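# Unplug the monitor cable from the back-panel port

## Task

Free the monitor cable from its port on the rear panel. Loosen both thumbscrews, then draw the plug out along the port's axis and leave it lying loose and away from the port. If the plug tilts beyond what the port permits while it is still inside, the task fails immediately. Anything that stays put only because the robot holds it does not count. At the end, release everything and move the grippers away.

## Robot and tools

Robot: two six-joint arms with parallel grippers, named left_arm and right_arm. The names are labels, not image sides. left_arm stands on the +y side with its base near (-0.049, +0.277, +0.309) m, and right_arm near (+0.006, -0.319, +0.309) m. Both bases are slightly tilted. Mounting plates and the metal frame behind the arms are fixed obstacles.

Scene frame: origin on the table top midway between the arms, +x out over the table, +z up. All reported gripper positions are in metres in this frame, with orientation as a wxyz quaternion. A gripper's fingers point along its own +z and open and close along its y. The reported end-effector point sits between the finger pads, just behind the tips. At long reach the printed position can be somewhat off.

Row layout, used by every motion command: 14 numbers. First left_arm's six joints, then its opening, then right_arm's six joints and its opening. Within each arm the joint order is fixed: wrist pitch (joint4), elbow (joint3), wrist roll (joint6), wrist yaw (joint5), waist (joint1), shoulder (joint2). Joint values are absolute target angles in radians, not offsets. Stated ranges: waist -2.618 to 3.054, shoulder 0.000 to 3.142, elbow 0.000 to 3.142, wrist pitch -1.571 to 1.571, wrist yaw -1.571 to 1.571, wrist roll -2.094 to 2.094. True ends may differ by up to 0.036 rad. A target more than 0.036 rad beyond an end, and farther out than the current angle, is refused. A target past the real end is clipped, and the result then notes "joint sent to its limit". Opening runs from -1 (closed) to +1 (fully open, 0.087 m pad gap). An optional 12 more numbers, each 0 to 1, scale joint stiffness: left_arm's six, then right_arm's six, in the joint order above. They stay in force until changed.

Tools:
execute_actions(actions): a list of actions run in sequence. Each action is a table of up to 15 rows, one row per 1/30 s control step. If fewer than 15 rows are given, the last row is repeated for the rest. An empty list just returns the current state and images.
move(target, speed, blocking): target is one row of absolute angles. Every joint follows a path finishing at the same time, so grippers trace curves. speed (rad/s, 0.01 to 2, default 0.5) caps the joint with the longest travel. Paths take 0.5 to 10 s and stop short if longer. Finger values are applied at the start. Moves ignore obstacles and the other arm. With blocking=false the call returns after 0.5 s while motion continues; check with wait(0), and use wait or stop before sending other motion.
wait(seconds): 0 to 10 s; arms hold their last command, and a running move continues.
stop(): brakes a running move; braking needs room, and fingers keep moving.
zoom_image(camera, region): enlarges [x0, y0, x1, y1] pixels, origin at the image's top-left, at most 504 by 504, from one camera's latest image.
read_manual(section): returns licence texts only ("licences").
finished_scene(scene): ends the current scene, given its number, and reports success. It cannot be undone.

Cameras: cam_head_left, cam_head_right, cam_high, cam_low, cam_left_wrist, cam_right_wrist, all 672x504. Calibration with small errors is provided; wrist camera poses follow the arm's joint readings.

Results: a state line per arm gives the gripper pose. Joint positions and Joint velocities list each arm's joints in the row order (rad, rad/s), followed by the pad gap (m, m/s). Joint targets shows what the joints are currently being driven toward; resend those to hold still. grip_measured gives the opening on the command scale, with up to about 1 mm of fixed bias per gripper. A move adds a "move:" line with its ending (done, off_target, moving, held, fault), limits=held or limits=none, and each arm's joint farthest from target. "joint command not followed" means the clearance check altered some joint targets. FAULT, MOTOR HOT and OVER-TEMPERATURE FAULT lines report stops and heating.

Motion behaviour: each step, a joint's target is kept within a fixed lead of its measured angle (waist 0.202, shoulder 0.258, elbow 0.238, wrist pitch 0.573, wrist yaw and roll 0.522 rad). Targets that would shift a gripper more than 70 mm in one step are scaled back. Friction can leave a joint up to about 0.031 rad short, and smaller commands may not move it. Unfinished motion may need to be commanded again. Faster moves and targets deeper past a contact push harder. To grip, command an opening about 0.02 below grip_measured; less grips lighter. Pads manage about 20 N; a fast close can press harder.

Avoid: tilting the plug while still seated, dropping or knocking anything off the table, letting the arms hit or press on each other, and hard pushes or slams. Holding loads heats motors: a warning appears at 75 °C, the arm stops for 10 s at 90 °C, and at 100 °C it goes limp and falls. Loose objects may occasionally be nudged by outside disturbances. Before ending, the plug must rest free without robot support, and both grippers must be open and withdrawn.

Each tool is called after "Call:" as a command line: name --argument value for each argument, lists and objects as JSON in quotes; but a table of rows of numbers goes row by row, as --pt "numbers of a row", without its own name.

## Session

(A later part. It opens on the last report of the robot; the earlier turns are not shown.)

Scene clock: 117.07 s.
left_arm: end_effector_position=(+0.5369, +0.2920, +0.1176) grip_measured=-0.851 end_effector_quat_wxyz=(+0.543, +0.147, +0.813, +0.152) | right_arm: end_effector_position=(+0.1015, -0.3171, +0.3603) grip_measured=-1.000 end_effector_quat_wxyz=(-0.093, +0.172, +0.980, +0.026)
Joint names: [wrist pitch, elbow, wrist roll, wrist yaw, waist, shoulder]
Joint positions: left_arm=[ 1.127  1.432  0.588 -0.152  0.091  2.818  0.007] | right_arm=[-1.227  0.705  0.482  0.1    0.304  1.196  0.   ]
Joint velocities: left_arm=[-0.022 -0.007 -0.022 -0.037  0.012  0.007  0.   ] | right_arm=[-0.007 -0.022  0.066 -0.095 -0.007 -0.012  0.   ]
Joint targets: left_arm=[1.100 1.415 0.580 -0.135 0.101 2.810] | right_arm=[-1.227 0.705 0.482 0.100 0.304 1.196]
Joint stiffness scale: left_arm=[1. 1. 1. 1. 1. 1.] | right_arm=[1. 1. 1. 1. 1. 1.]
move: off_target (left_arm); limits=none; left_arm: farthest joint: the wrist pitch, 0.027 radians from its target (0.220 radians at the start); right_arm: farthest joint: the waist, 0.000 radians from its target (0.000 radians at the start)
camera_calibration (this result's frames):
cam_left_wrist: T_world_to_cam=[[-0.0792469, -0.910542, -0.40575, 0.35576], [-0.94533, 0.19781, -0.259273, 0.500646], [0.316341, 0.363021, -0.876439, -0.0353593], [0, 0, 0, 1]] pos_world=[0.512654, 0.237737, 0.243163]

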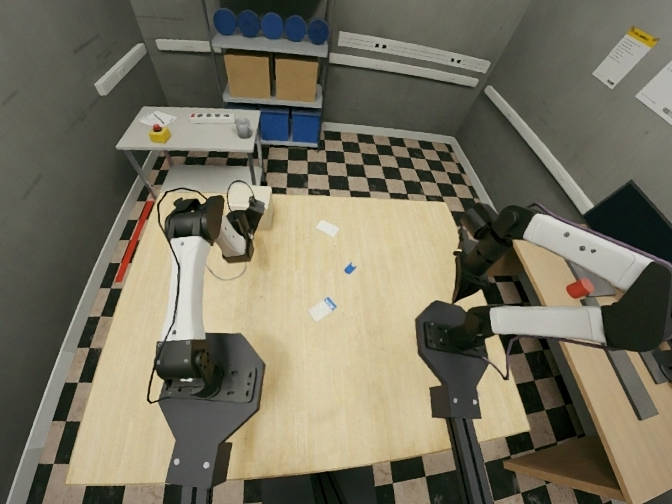

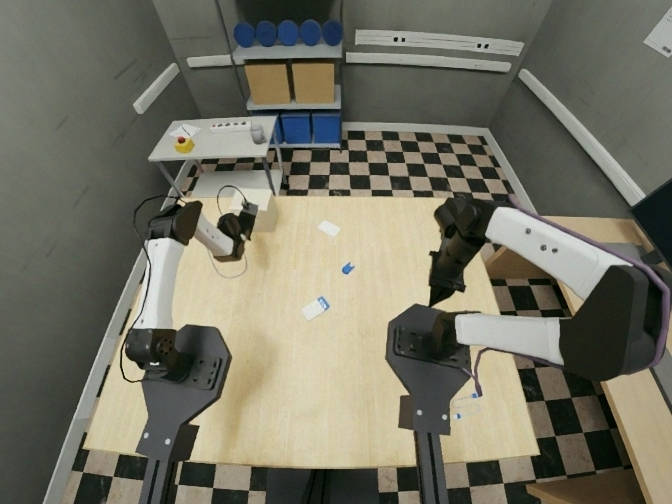

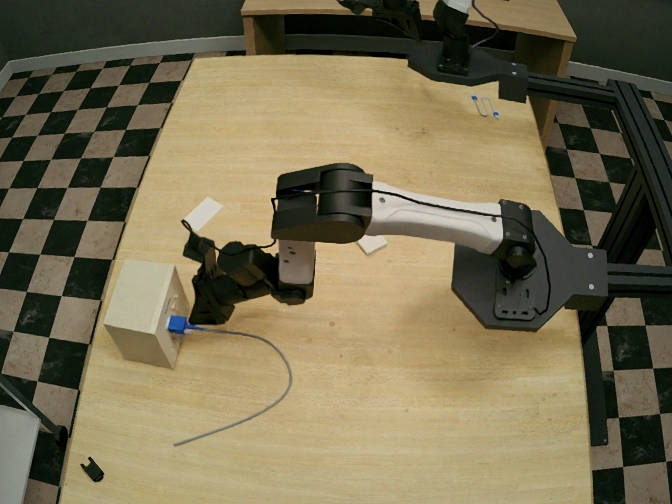

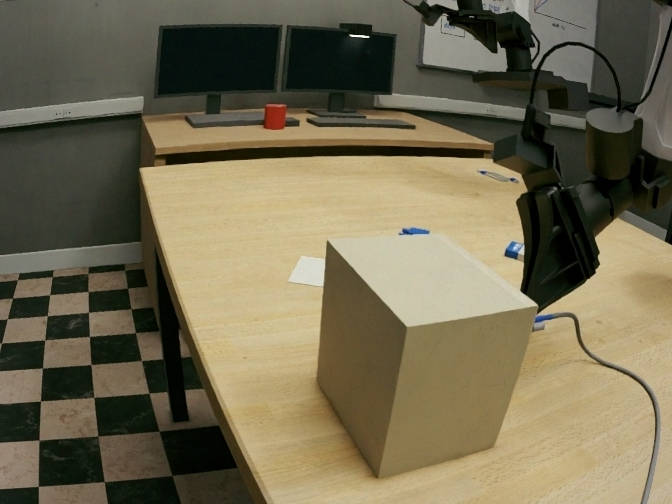

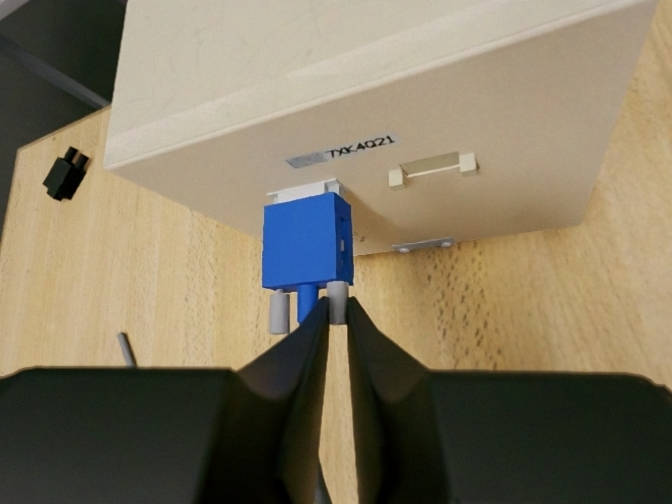

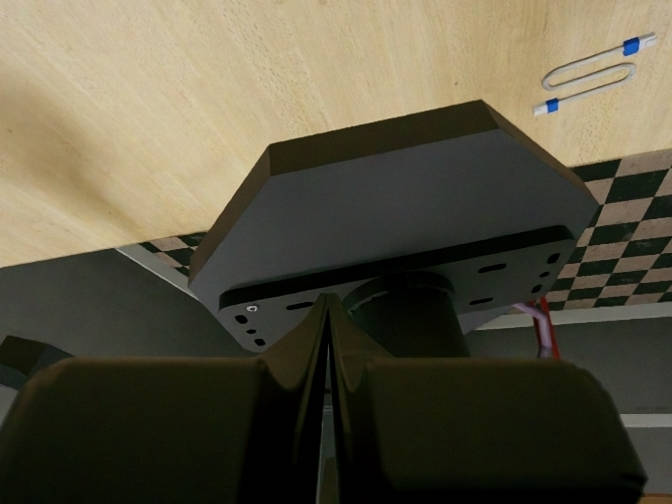

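Call:
move --target '[1.326,1.586,1.073,-0.377,0.002,3.02,-0.72,-1.227,0.705,0.482,0.1,0.304,1.196,-1]' --speed 0.45

Call:
execute_actions --actions '[[[1.32,1.575,1.07,-0.37,0.008,3.01,-0.76,-1.227,0.705,0.482,0.1,0.304,1.196,-1],[1.32,1.575,1.07,-0.37,0.008,3.01,-0.79,-1.227,0.705,0.482,0.1,0.304,1.196,-1],[1.32,1.575,1.07,-0.37,0.008,3.01,-0.81,-1.227,0.705,0.482,0.1,0.304,1.196,-1],[1.32,1.575,1.07,-0.37,0.008,3.01,-0.83,-1.227,0.705,0.482,0.1,0.304,1.196,-1],[1.32,1.575,1.07,-0.37,0.008,3.01,-0.84,-1.227,0.705,0.482,0.1,0.304,1.196,-1],[1.32,1.575,1.07,-0.37,0.008,3.01,-0.85,-1.227,0.705,0.482,0.1,0.304,1.196,-1],[1.32,1.575,1.07,-0.37,0.008,3.01,-0.86,-1.227,0.705,0.482,0.1,0.304,1.196,-1],[1.32,1.575,1.07,-0.37,0.008,3.01,-0.875,-1.227,0.705,0.482,0.1,0.304,1.196,-1]]]'

Call:
move --target '[1.105,1.415,0.58,-0.138,0.101,2.81,-0.875,-1.227,0.705,0.482,0.1,0.304,1.196,-1]' --speed 0.4

Scene clock: 119.93 s.
left_arm: end_effector_position=(+0.5379, +0.2895, +0.1171) grip_measured=-0.720 end_effector_quat_wxyz=(+0.508, +0.271, +0.739, +0.349) | right_arm: end_effector_position=(+0.1015, -0.3171, +0.3603) grip_measured=-1.000 end_effector_quat_wxyz=(-0.093, +0.172, +0.980, +0.026)
Joint names: [wrist pitch, elbow, wrist roll, wrist yaw, waist, shoulder]
Joint positions: left_arm=[ 1.321  1.573  1.065 -0.365  0.008  3.003  0.012] | right_arm=[-1.227  0.705  0.482  0.1    0.304  1.196  0.   ]
Joint velocities: left_arm=[-0.022 -0.002  0.081 -0.081  0.007 -0.012 -0.   ] | right_arm=[-0.037 -0.012  0.037  0.007 -0.012  0.007  0.   ]
Joint targets: left_arm=[1.326 1.586 1.073 -0.377 0.002 3.020] | right_arm=[-1.227 0.705 0.482 0.100 0.304 1.196]
Joint stiffness scale: left_arm=[1. 1. 1. 1. 1. 1.] | right_arm=[1. 1. 1. 1. 1. 1.]
move: done; limits=none; left_arm: farthest joint: the shoulder, 0.017 radians from its target (0.202 radians at the start); right_arm: farthest joint: the waist, 0.000 radians from its target (0.000 radians at the start)
camera_calibration (this result's frames):
cam_left_wrist: T_world_to_cam=[[-0.051973, -0.609947, -0.790736, 0.296729], [-0.935544, 0.306741, -0.175119, 0.455302], [0.349365, 0.730667, -0.586575, -0.193307], [0, 0, 0, 1]] pos_world=[0.508912, 0.182573, 0.200977]

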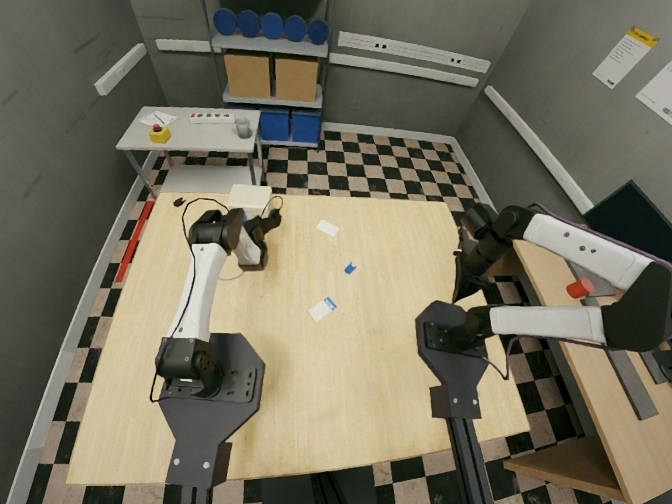

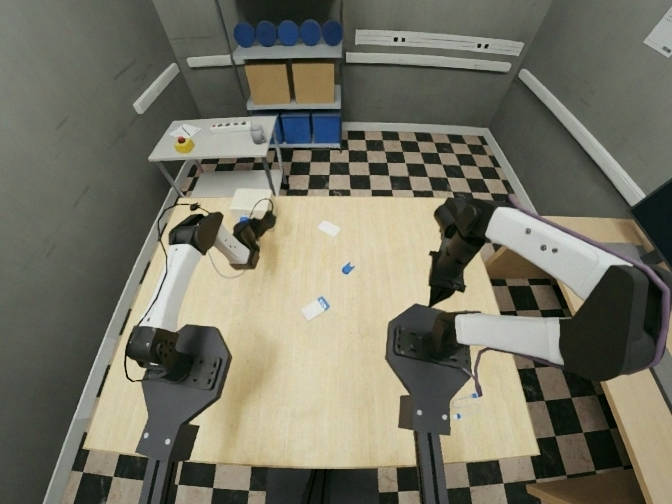

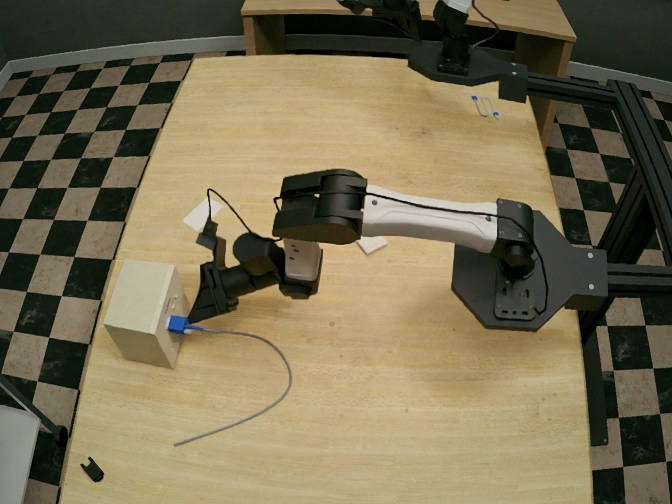

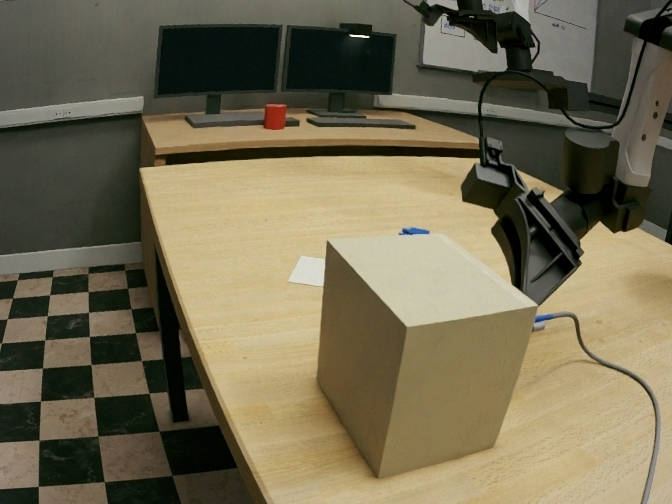

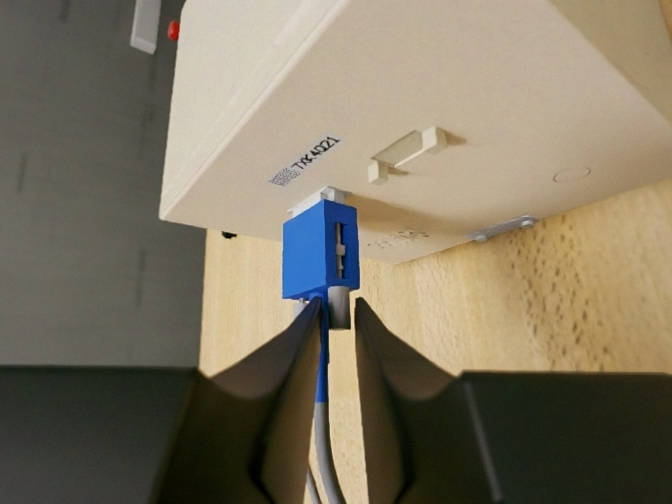

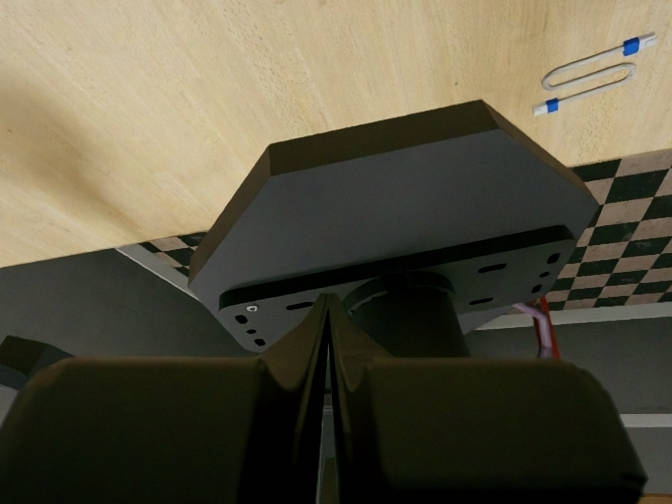

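Scene clock: 120.43 s.
left_arm: end_effector_position=(+0.5379, +0.2895, +0.1171) grip_measured=-0.848 end_effector_quat_wxyz=(+0.508, +0.271, +0.739, +0.349) | right_arm: end_effector_position=(+0.1015, -0.3171, +0.3603) grip_measured=-1.000 end_effector_quat_wxyz=(-0.093, +0.172, +0.980, +0.026)
Joint names: [wrist pitch, elbow, wrist roll, wrist yaw, waist, shoulder]
Joint positions: left_arm=[ 1.321  1.573  1.065 -0.365  0.008  3.003  0.007] | right_arm=[-1.227  0.705  0.482  0.1    0.304  1.196  0.   ]
Joint velocities: left_arm=[ 0.037 -0.007 -0.125  0.007  0.002 -0.007 -0.001] | right_arm=[-0.022  0.007  0.022 -0.022  0.002  0.017  0.   ]
Joint targets: left_arm=[1.320 1.575 1.070 -0.370 0.008 3.010] | right_arm=[-1.227 0.705 0.482 0.100 0.304 1.196]
Joint stiffness scale: left_arm=[1. 1. 1. 1. 1. 1.] | right_arm=[1. 1. 1. 1. 1. 1.]
camera_calibration (this result's frames):
cam_left_wrist: T_world_to_cam=[[-0.051973, -0.609947, -0.790736, 0.296729], [-0.935544, 0.306741, -0.175119, 0.455302], [0.349365, 0.730667, -0.586575, -0.193307], [0, 0, 0, 1]] pos_world=[0.508912, 0.182573, 0.200977]

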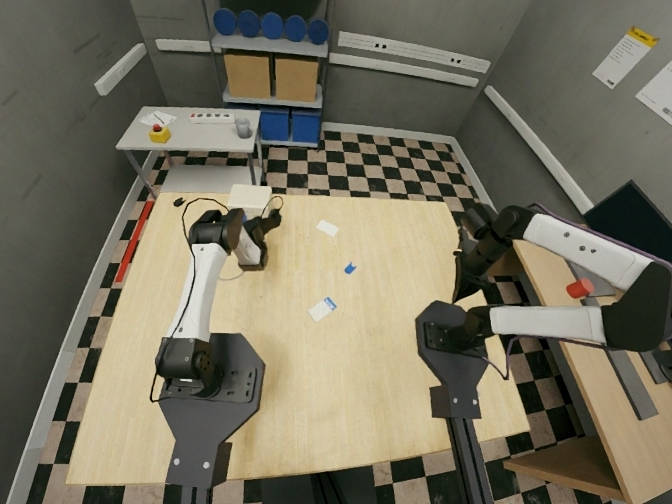

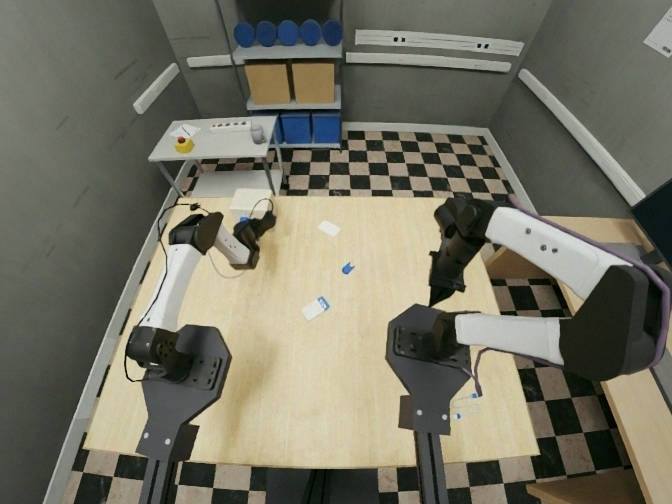

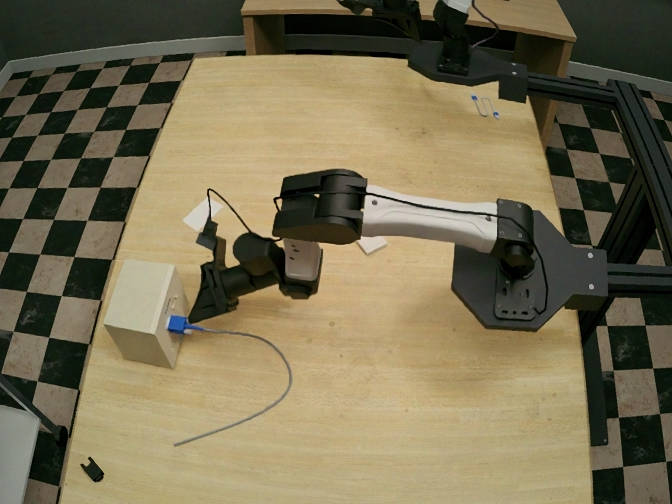

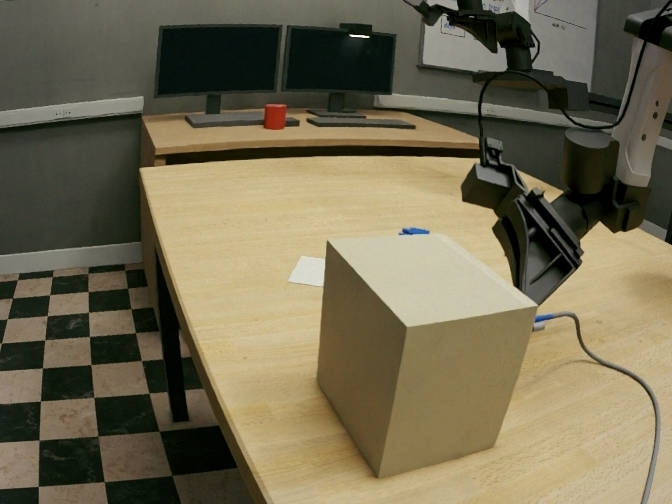

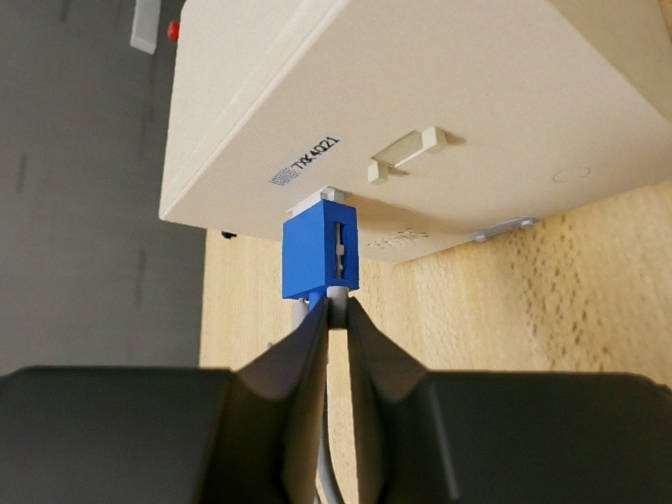

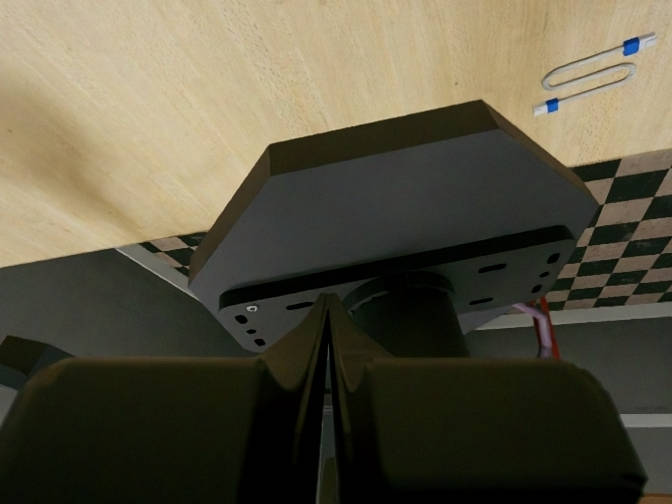

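Scene clock: 122.33 s.
left_arm: end_effector_position=(+0.5384, +0.2915, +0.1189) grip_measured=-0.848 end_effector_quat_wxyz=(+0.546, +0.147, +0.811, +0.151) | right_arm: end_effector_position=(+0.1015, -0.3171, +0.3603) grip_measured=-1.000 end_effector_quat_wxyz=(-0.093, +0.172, +0.980, +0.026)
Joint names: [wrist pitch, elbow, wrist roll, wrist yaw, waist, shoulder]
Joint positions: left_arm=[ 1.13   1.436  0.586 -0.148  0.091  2.819  0.007] | right_arm=[-1.227  0.705  0.482  0.1    0.304  1.196  0.   ]
Joint velocities: left_arm=[ 0.037 -0.002 -0.007  0.007 -0.017 -0.002 -0.001] | right_arm=[-0.037  0.002  0.007 -0.066 -0.007 -0.007  0.   ]
Joint targets: left_arm=[1.105 1.415 0.580 -0.138 0.101 2.810] | right_arm=[-1.227 0.705 0.482 0.100 0.304 1.196]
Joint stiffness scale: left_arm=[1. 1. 1. 1. 1. 1.] | right_arm=[1. 1. 1. 1. 1. 1.]
move: off_target (left_arm); limits=none; left_arm: farthest joint: the wrist pitch, 0.025 radians from its target (0.216 radians at the start); right_arm: farthest joint: the waist, 0.000 radians from its target (0.000 radians at the start)
camera_calibration (this result's frames):
cam_left_wrist: T_world_to_cam=[[-0.0787187, -0.911519, -0.403653, 0.355655], [-0.943176, 0.199224, -0.265949, 0.501761], [0.322835, 0.359781, -0.875406, -0.0372037], [0, 0, 0, 1]] pos_world=[0.513256, 0.237608, 0.244436]

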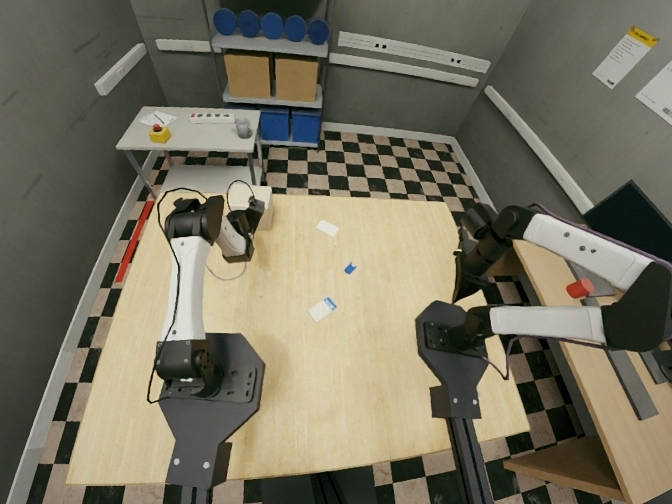

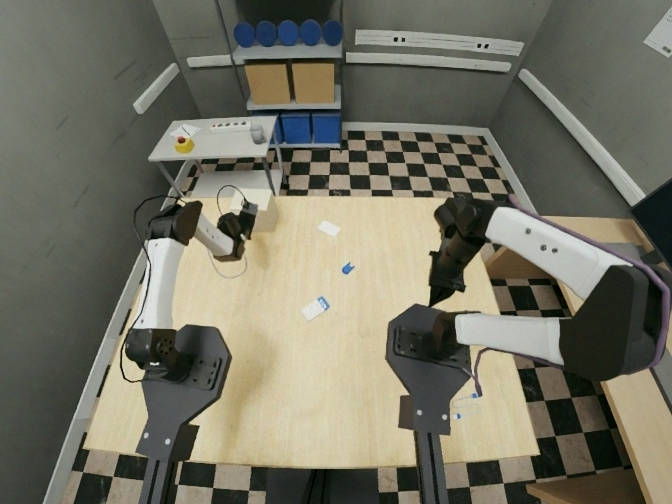

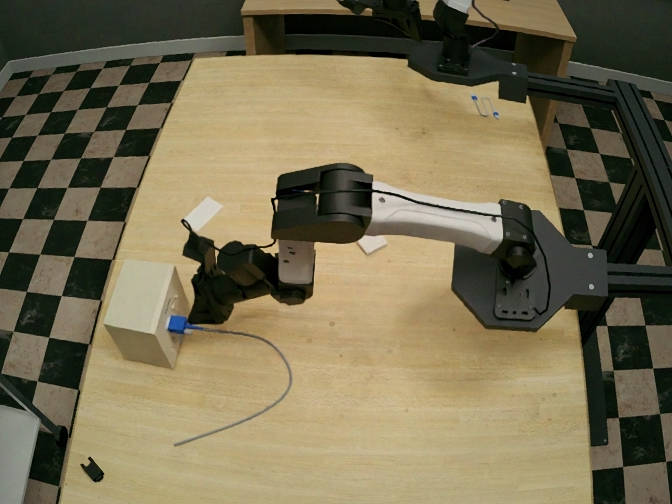

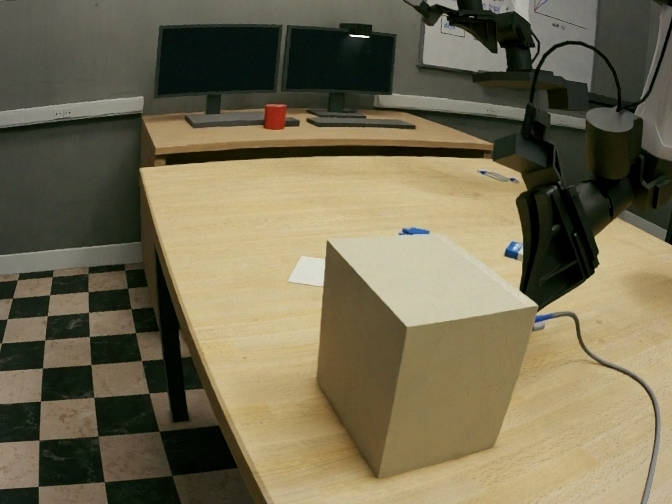

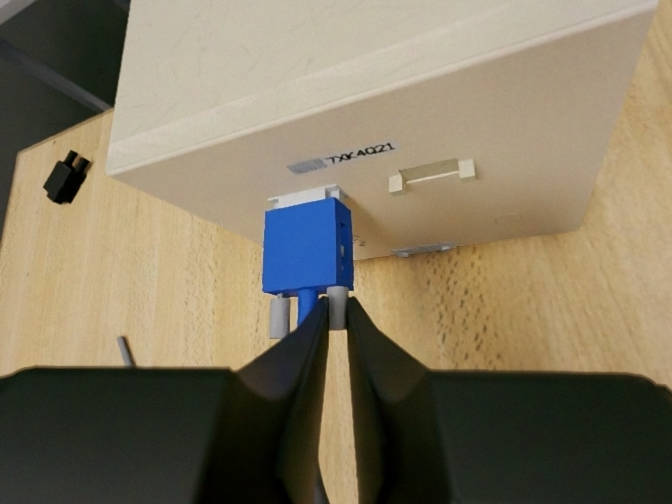

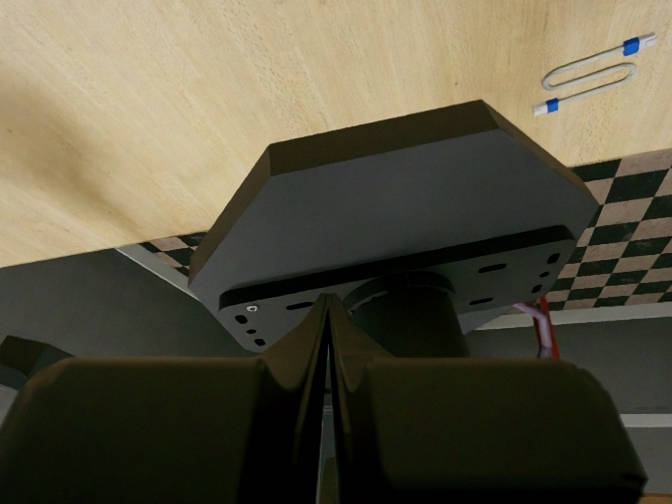

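Call:
move --target '[1.13,1.365,0.586,-0.148,0.06,2.745,-0.75,-1.227,0.705,0.482,0.1,0.304,1.196,-1]' --speed 0.15

Call:
move --target '[0.305,1.65,0.15,0.18,0.245,2.60,0.3,-1.227,0.705,0.482,0.1,0.304,1.196,-1]' --speed 0.8

Call:
move --target '[0.31,1.722,0.15,0.175,0.24,2.722,0.3,-1.227,0.705,0.482,0.1,0.304,1.196,-1]' --speed 0.2

Scene clock: 123.63 s.
left_arm: end_effector_position=(+0.5401, +0.2805, +0.1424) grip_measured=-0.750 end_effector_quat_wxyz=(+0.555, +0.153, +0.805, +0.145) | right_arm: end_effector_position=(+0.1015, -0.3171, +0.3603) grip_measured=-1.000 end_effector_quat_wxyz=(-0.093, +0.172, +0.980, +0.026)
Joint names: [wrist pitch, elbow, wrist roll, wrist yaw, waist, shoulder]
Joint positions: left_arm=[ 1.13   1.384  0.586 -0.147  0.066  2.752  0.011] | right_arm=[-1.227  0.705  0.482  0.1    0.304  1.196  0.   ]
Joint velocities: left_arm=[-0.066 -0.012  0.037  0.037 -0.002  0.002 -0.   ] | right_arm=[ 0.081 -0.002  0.007  0.066  0.007  0.007  0.   ]
Joint targets: left_arm=[1.130 1.365 0.586 -0.148 0.060 2.745] | right_arm=[-1.227 0.705 0.482 0.100 0.304 1.196]
Joint stiffness scale: left_arm=[1. 1. 1. 1. 1. 1.] | right_arm=[1. 1. 1. 1. 1. 1.]
move: done; limits=none; left_arm: farthest joint: the elbow, 0.019 radians from its target (0.071 radians at the start); right_arm: farthest joint: the waist, 0.000 radians from its target (0.000 radians at the start)
camera_calibration (this result's frames):
cam_left_wrist: T_world_to_cam=[[-0.0909506, -0.911043, -0.402155, 0.361558], [-0.933456, 0.218691, -0.284314, 0.503651], [0.34697, 0.349535, -0.870308, -0.024059], [0, 0, 0, 1]] pos_world=[0.511368, 0.22766, 0.267659]

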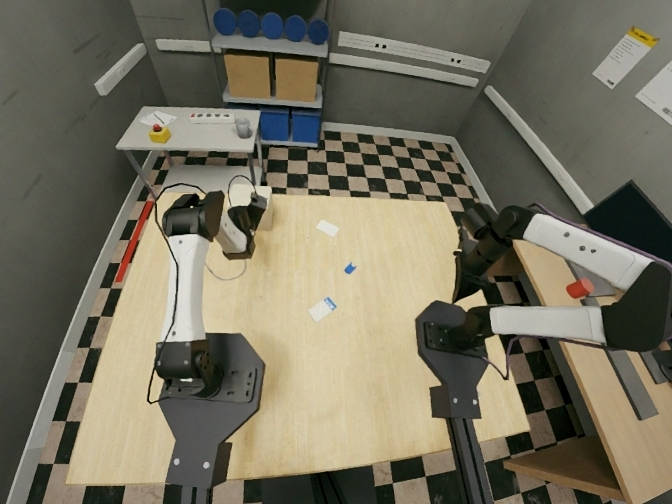

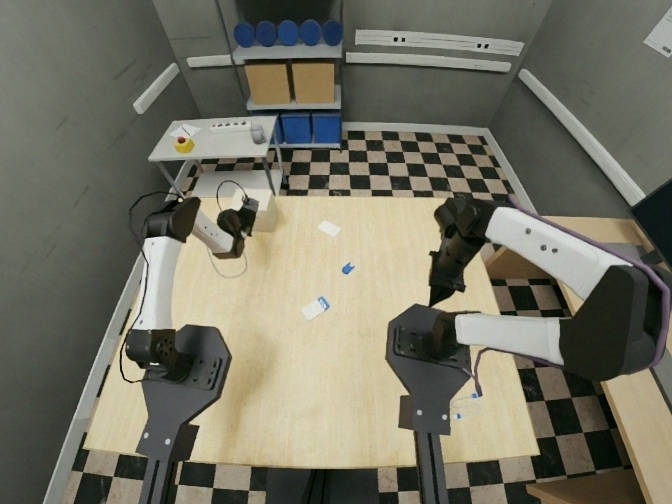

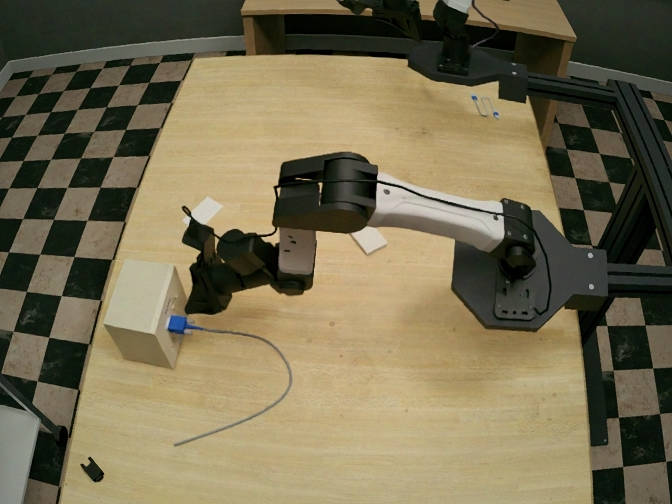

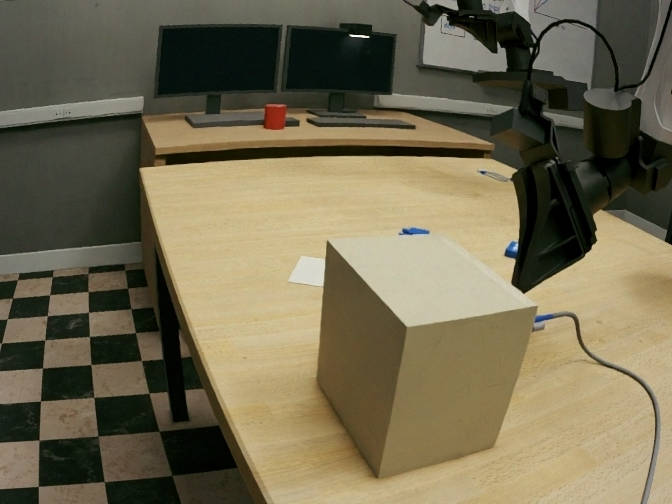

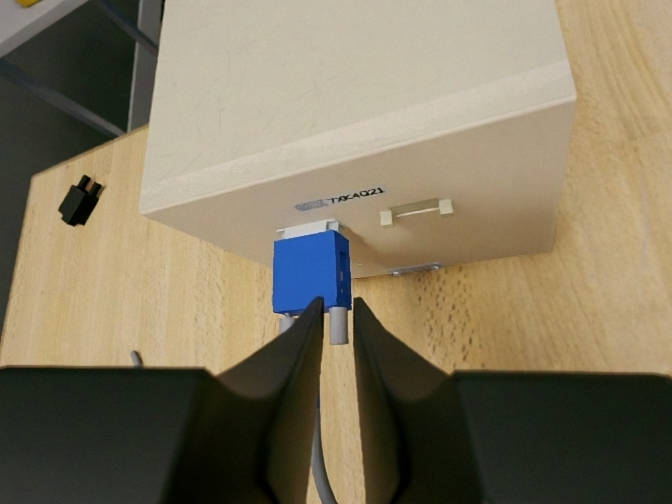

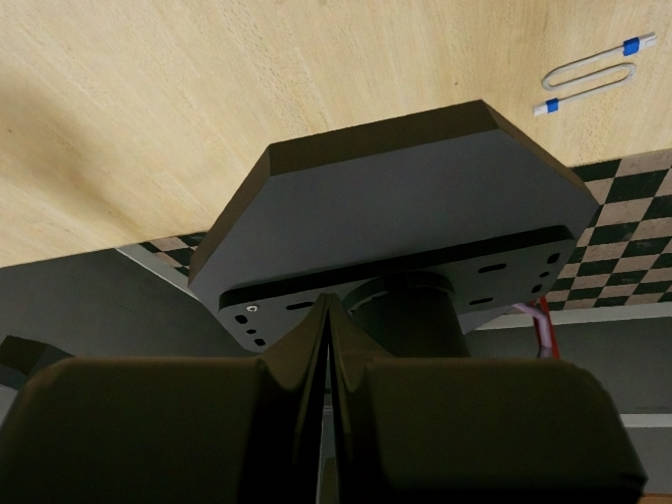

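Scene clock: 125.53 s.
left_arm: end_effector_position=(+0.5450, +0.3153, +0.1421) grip_measured=+0.300 end_effector_quat_wxyz=(+0.412, +0.004, +0.906, -0.091) | right_arm: end_effector_position=(+0.1015, -0.3171, +0.3603) grip_measured=-1.000 end_effector_quat_wxyz=(-0.093, +0.172, +0.980, +0.026)
Joint names: [wrist pitch, elbow, wrist roll, wrist yaw, waist, shoulder]
Joint positions: left_arm=[0.324 1.639 0.157 0.17  0.24  2.603 0.057] | right_arm=[-1.227  0.705  0.482  0.1    0.304  1.196  0.   ]
Joint velocities: left_arm=[-0.051 -0.007 -0.007  0.007 -0.007 -0.007  0.   ] | right_arm=[ 0.007 -0.012 -0.066  0.051 -0.007  0.002  0.   ]
Joint targets: left_arm=[0.305 1.650 0.150 0.180 0.245 2.600] | right_arm=[-1.227 0.705 0.482 0.100 0.304 1.196]
Joint stiffness scale: left_arm=[1. 1. 1. 1. 1. 1.] | right_arm=[1. 1. 1. 1. 1. 1.]
move: done; limits=none; left_arm: farthest joint: the wrist pitch, 0.019 radians from its target (0.825 radians at the start); right_arm: farthest joint: the waist, 0.000 radians from its target (0.000 radians at the start)
camera_calibration (this result's frames):
cam_left_wrist: T_world_to_cam=[[-0.0855149, -0.982721, 0.164156, 0.332763], [-0.99607, 0.0881378, 0.0087474, 0.53416], [-0.0230646, -0.162763, -0.986396, 0.341542], [0, 0, 0, 1]] pos_world=[0.568394, 0.335524, 0.277598]

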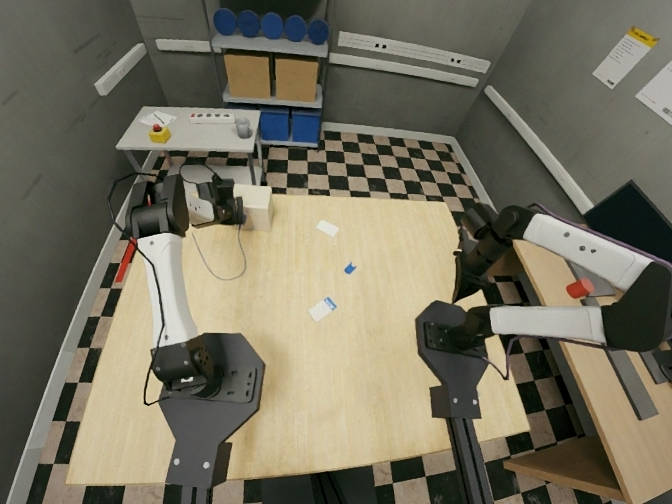

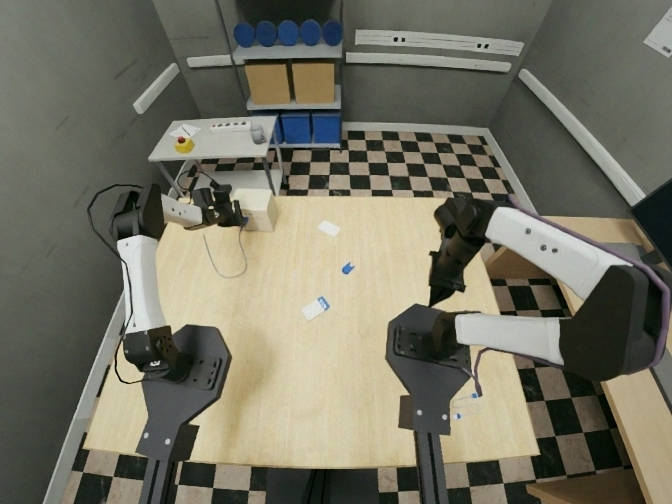

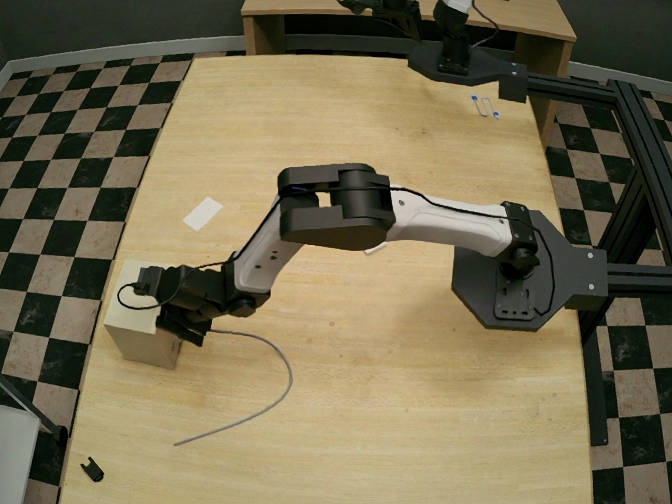

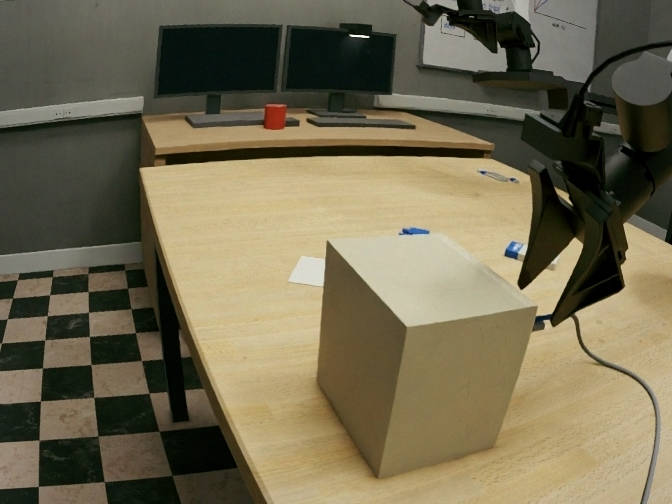

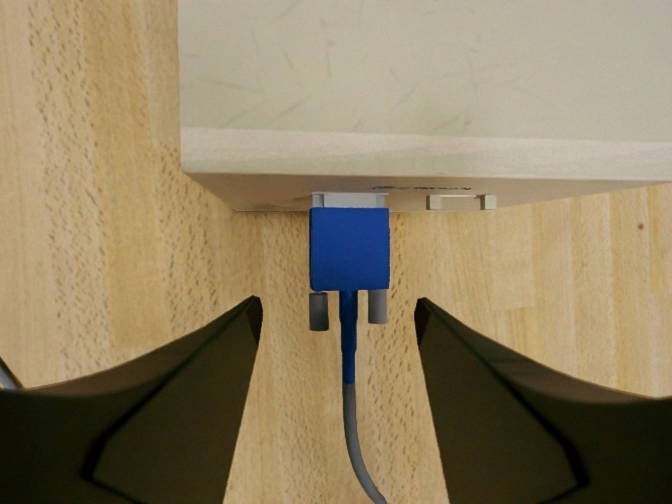

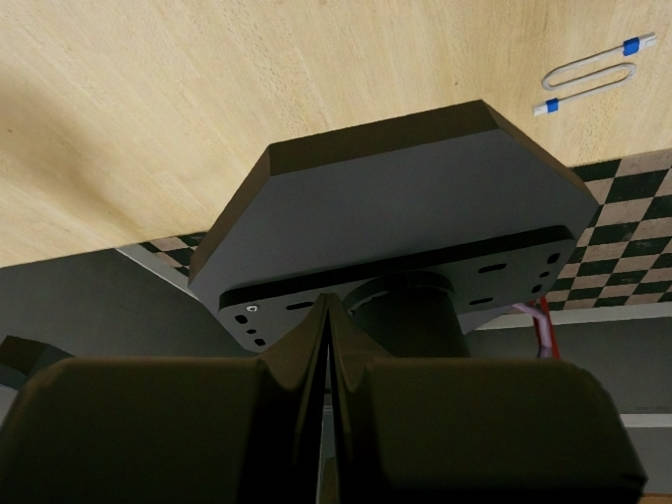

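Scene clock: 126.50 s.
left_arm: end_effector_position=(+0.5406, +0.3085, +0.1054) grip_measured=+0.300 end_effector_quat_wxyz=(+0.395, +0.003, +0.914, -0.095) | right_arm: end_effector_position=(+0.1015, -0.3171, +0.3603) grip_measured=-1.000 end_effector_quat_wxyz=(-0.093, +0.172, +0.980, +0.026)
Joint names: [wrist pitch, elbow, wrist roll, wrist yaw, waist, shoulder]
Joint positions: left_arm=[0.324 1.704 0.156 0.17  0.24  2.706 0.057] | right_arm=[-1.227  0.705  0.482  0.1    0.304  1.196  0.   ]
Joint velocities: left_arm=[-0.007  0.002  0.066 -0.007 -0.002  0.017  0.   ] | right_arm=[ 0.051 -0.002  0.037  0.022  0.002 -0.002  0.   ]
Joint targets: left_arm=[0.310 1.722 0.150 0.175 0.240 2.722] | right_arm=[-1.227 0.705 0.482 0.100 0.304 1.196]
Joint stiffness scale: left_arm=[1. 1. 1. 1. 1. 1.] | right_arm=[1. 1. 1. 1. 1. 1.]
move: done; limits=none; left_arm: farthest joint: the elbow, 0.018 radians from its target (0.083 radians at the start); right_arm: farthest joint: the waist, 0.000 radians from its target (0.000 radians at the start)
camera_calibration (this result's frames):
cam_left_wrist: T_world_to_cam=[[-0.0851166, -0.981192, 0.173256, 0.33003], [-0.994492, 0.0943346, 0.0456692, 0.524034], [-0.0611543, -0.168415, -0.983817, 0.326151], [0, 0, 0, 1]] pos_world=[0.569184, 0.329317, 0.239761]

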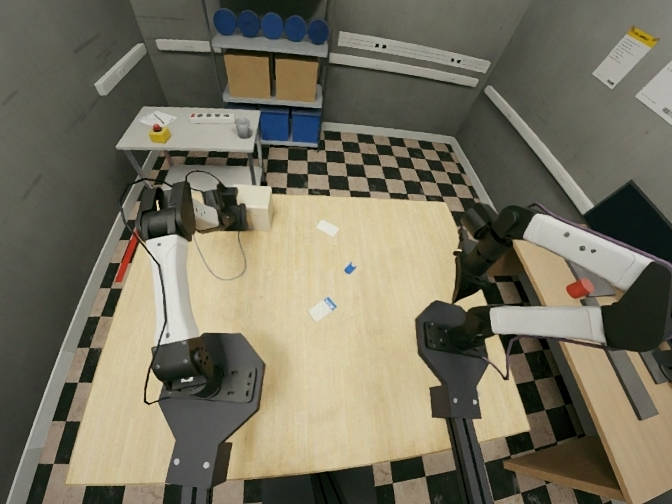

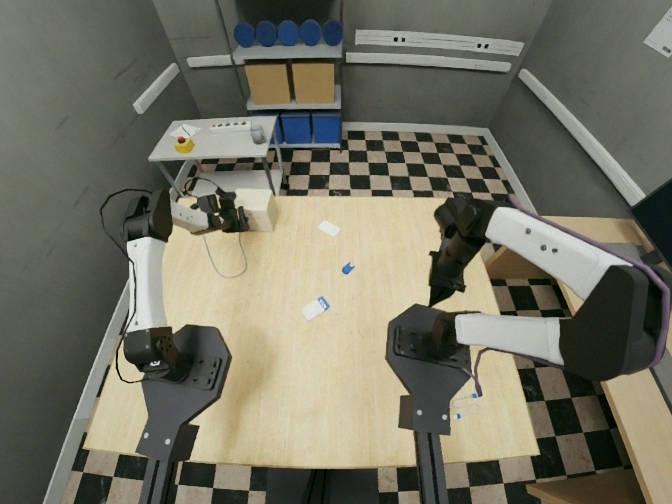

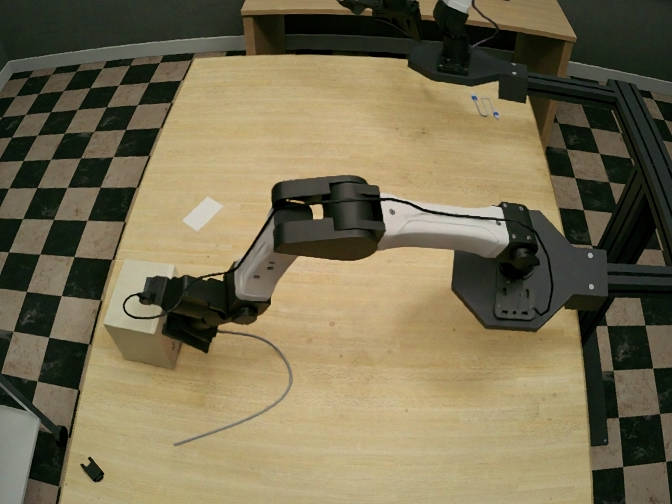

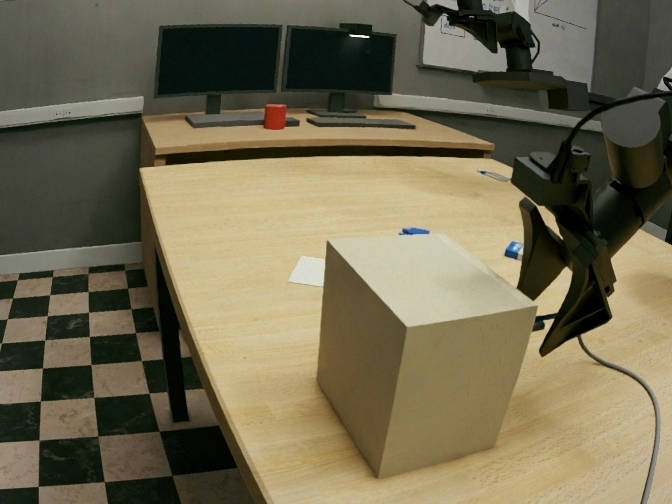

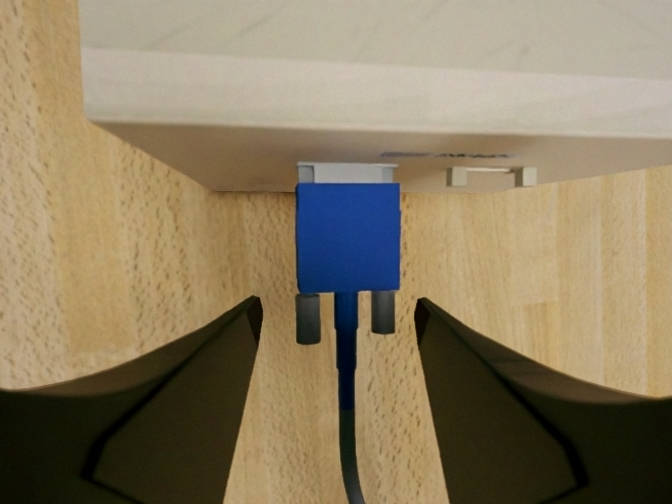

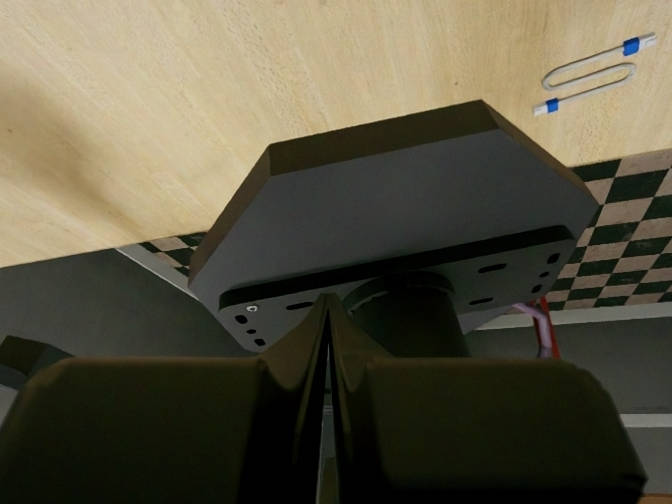

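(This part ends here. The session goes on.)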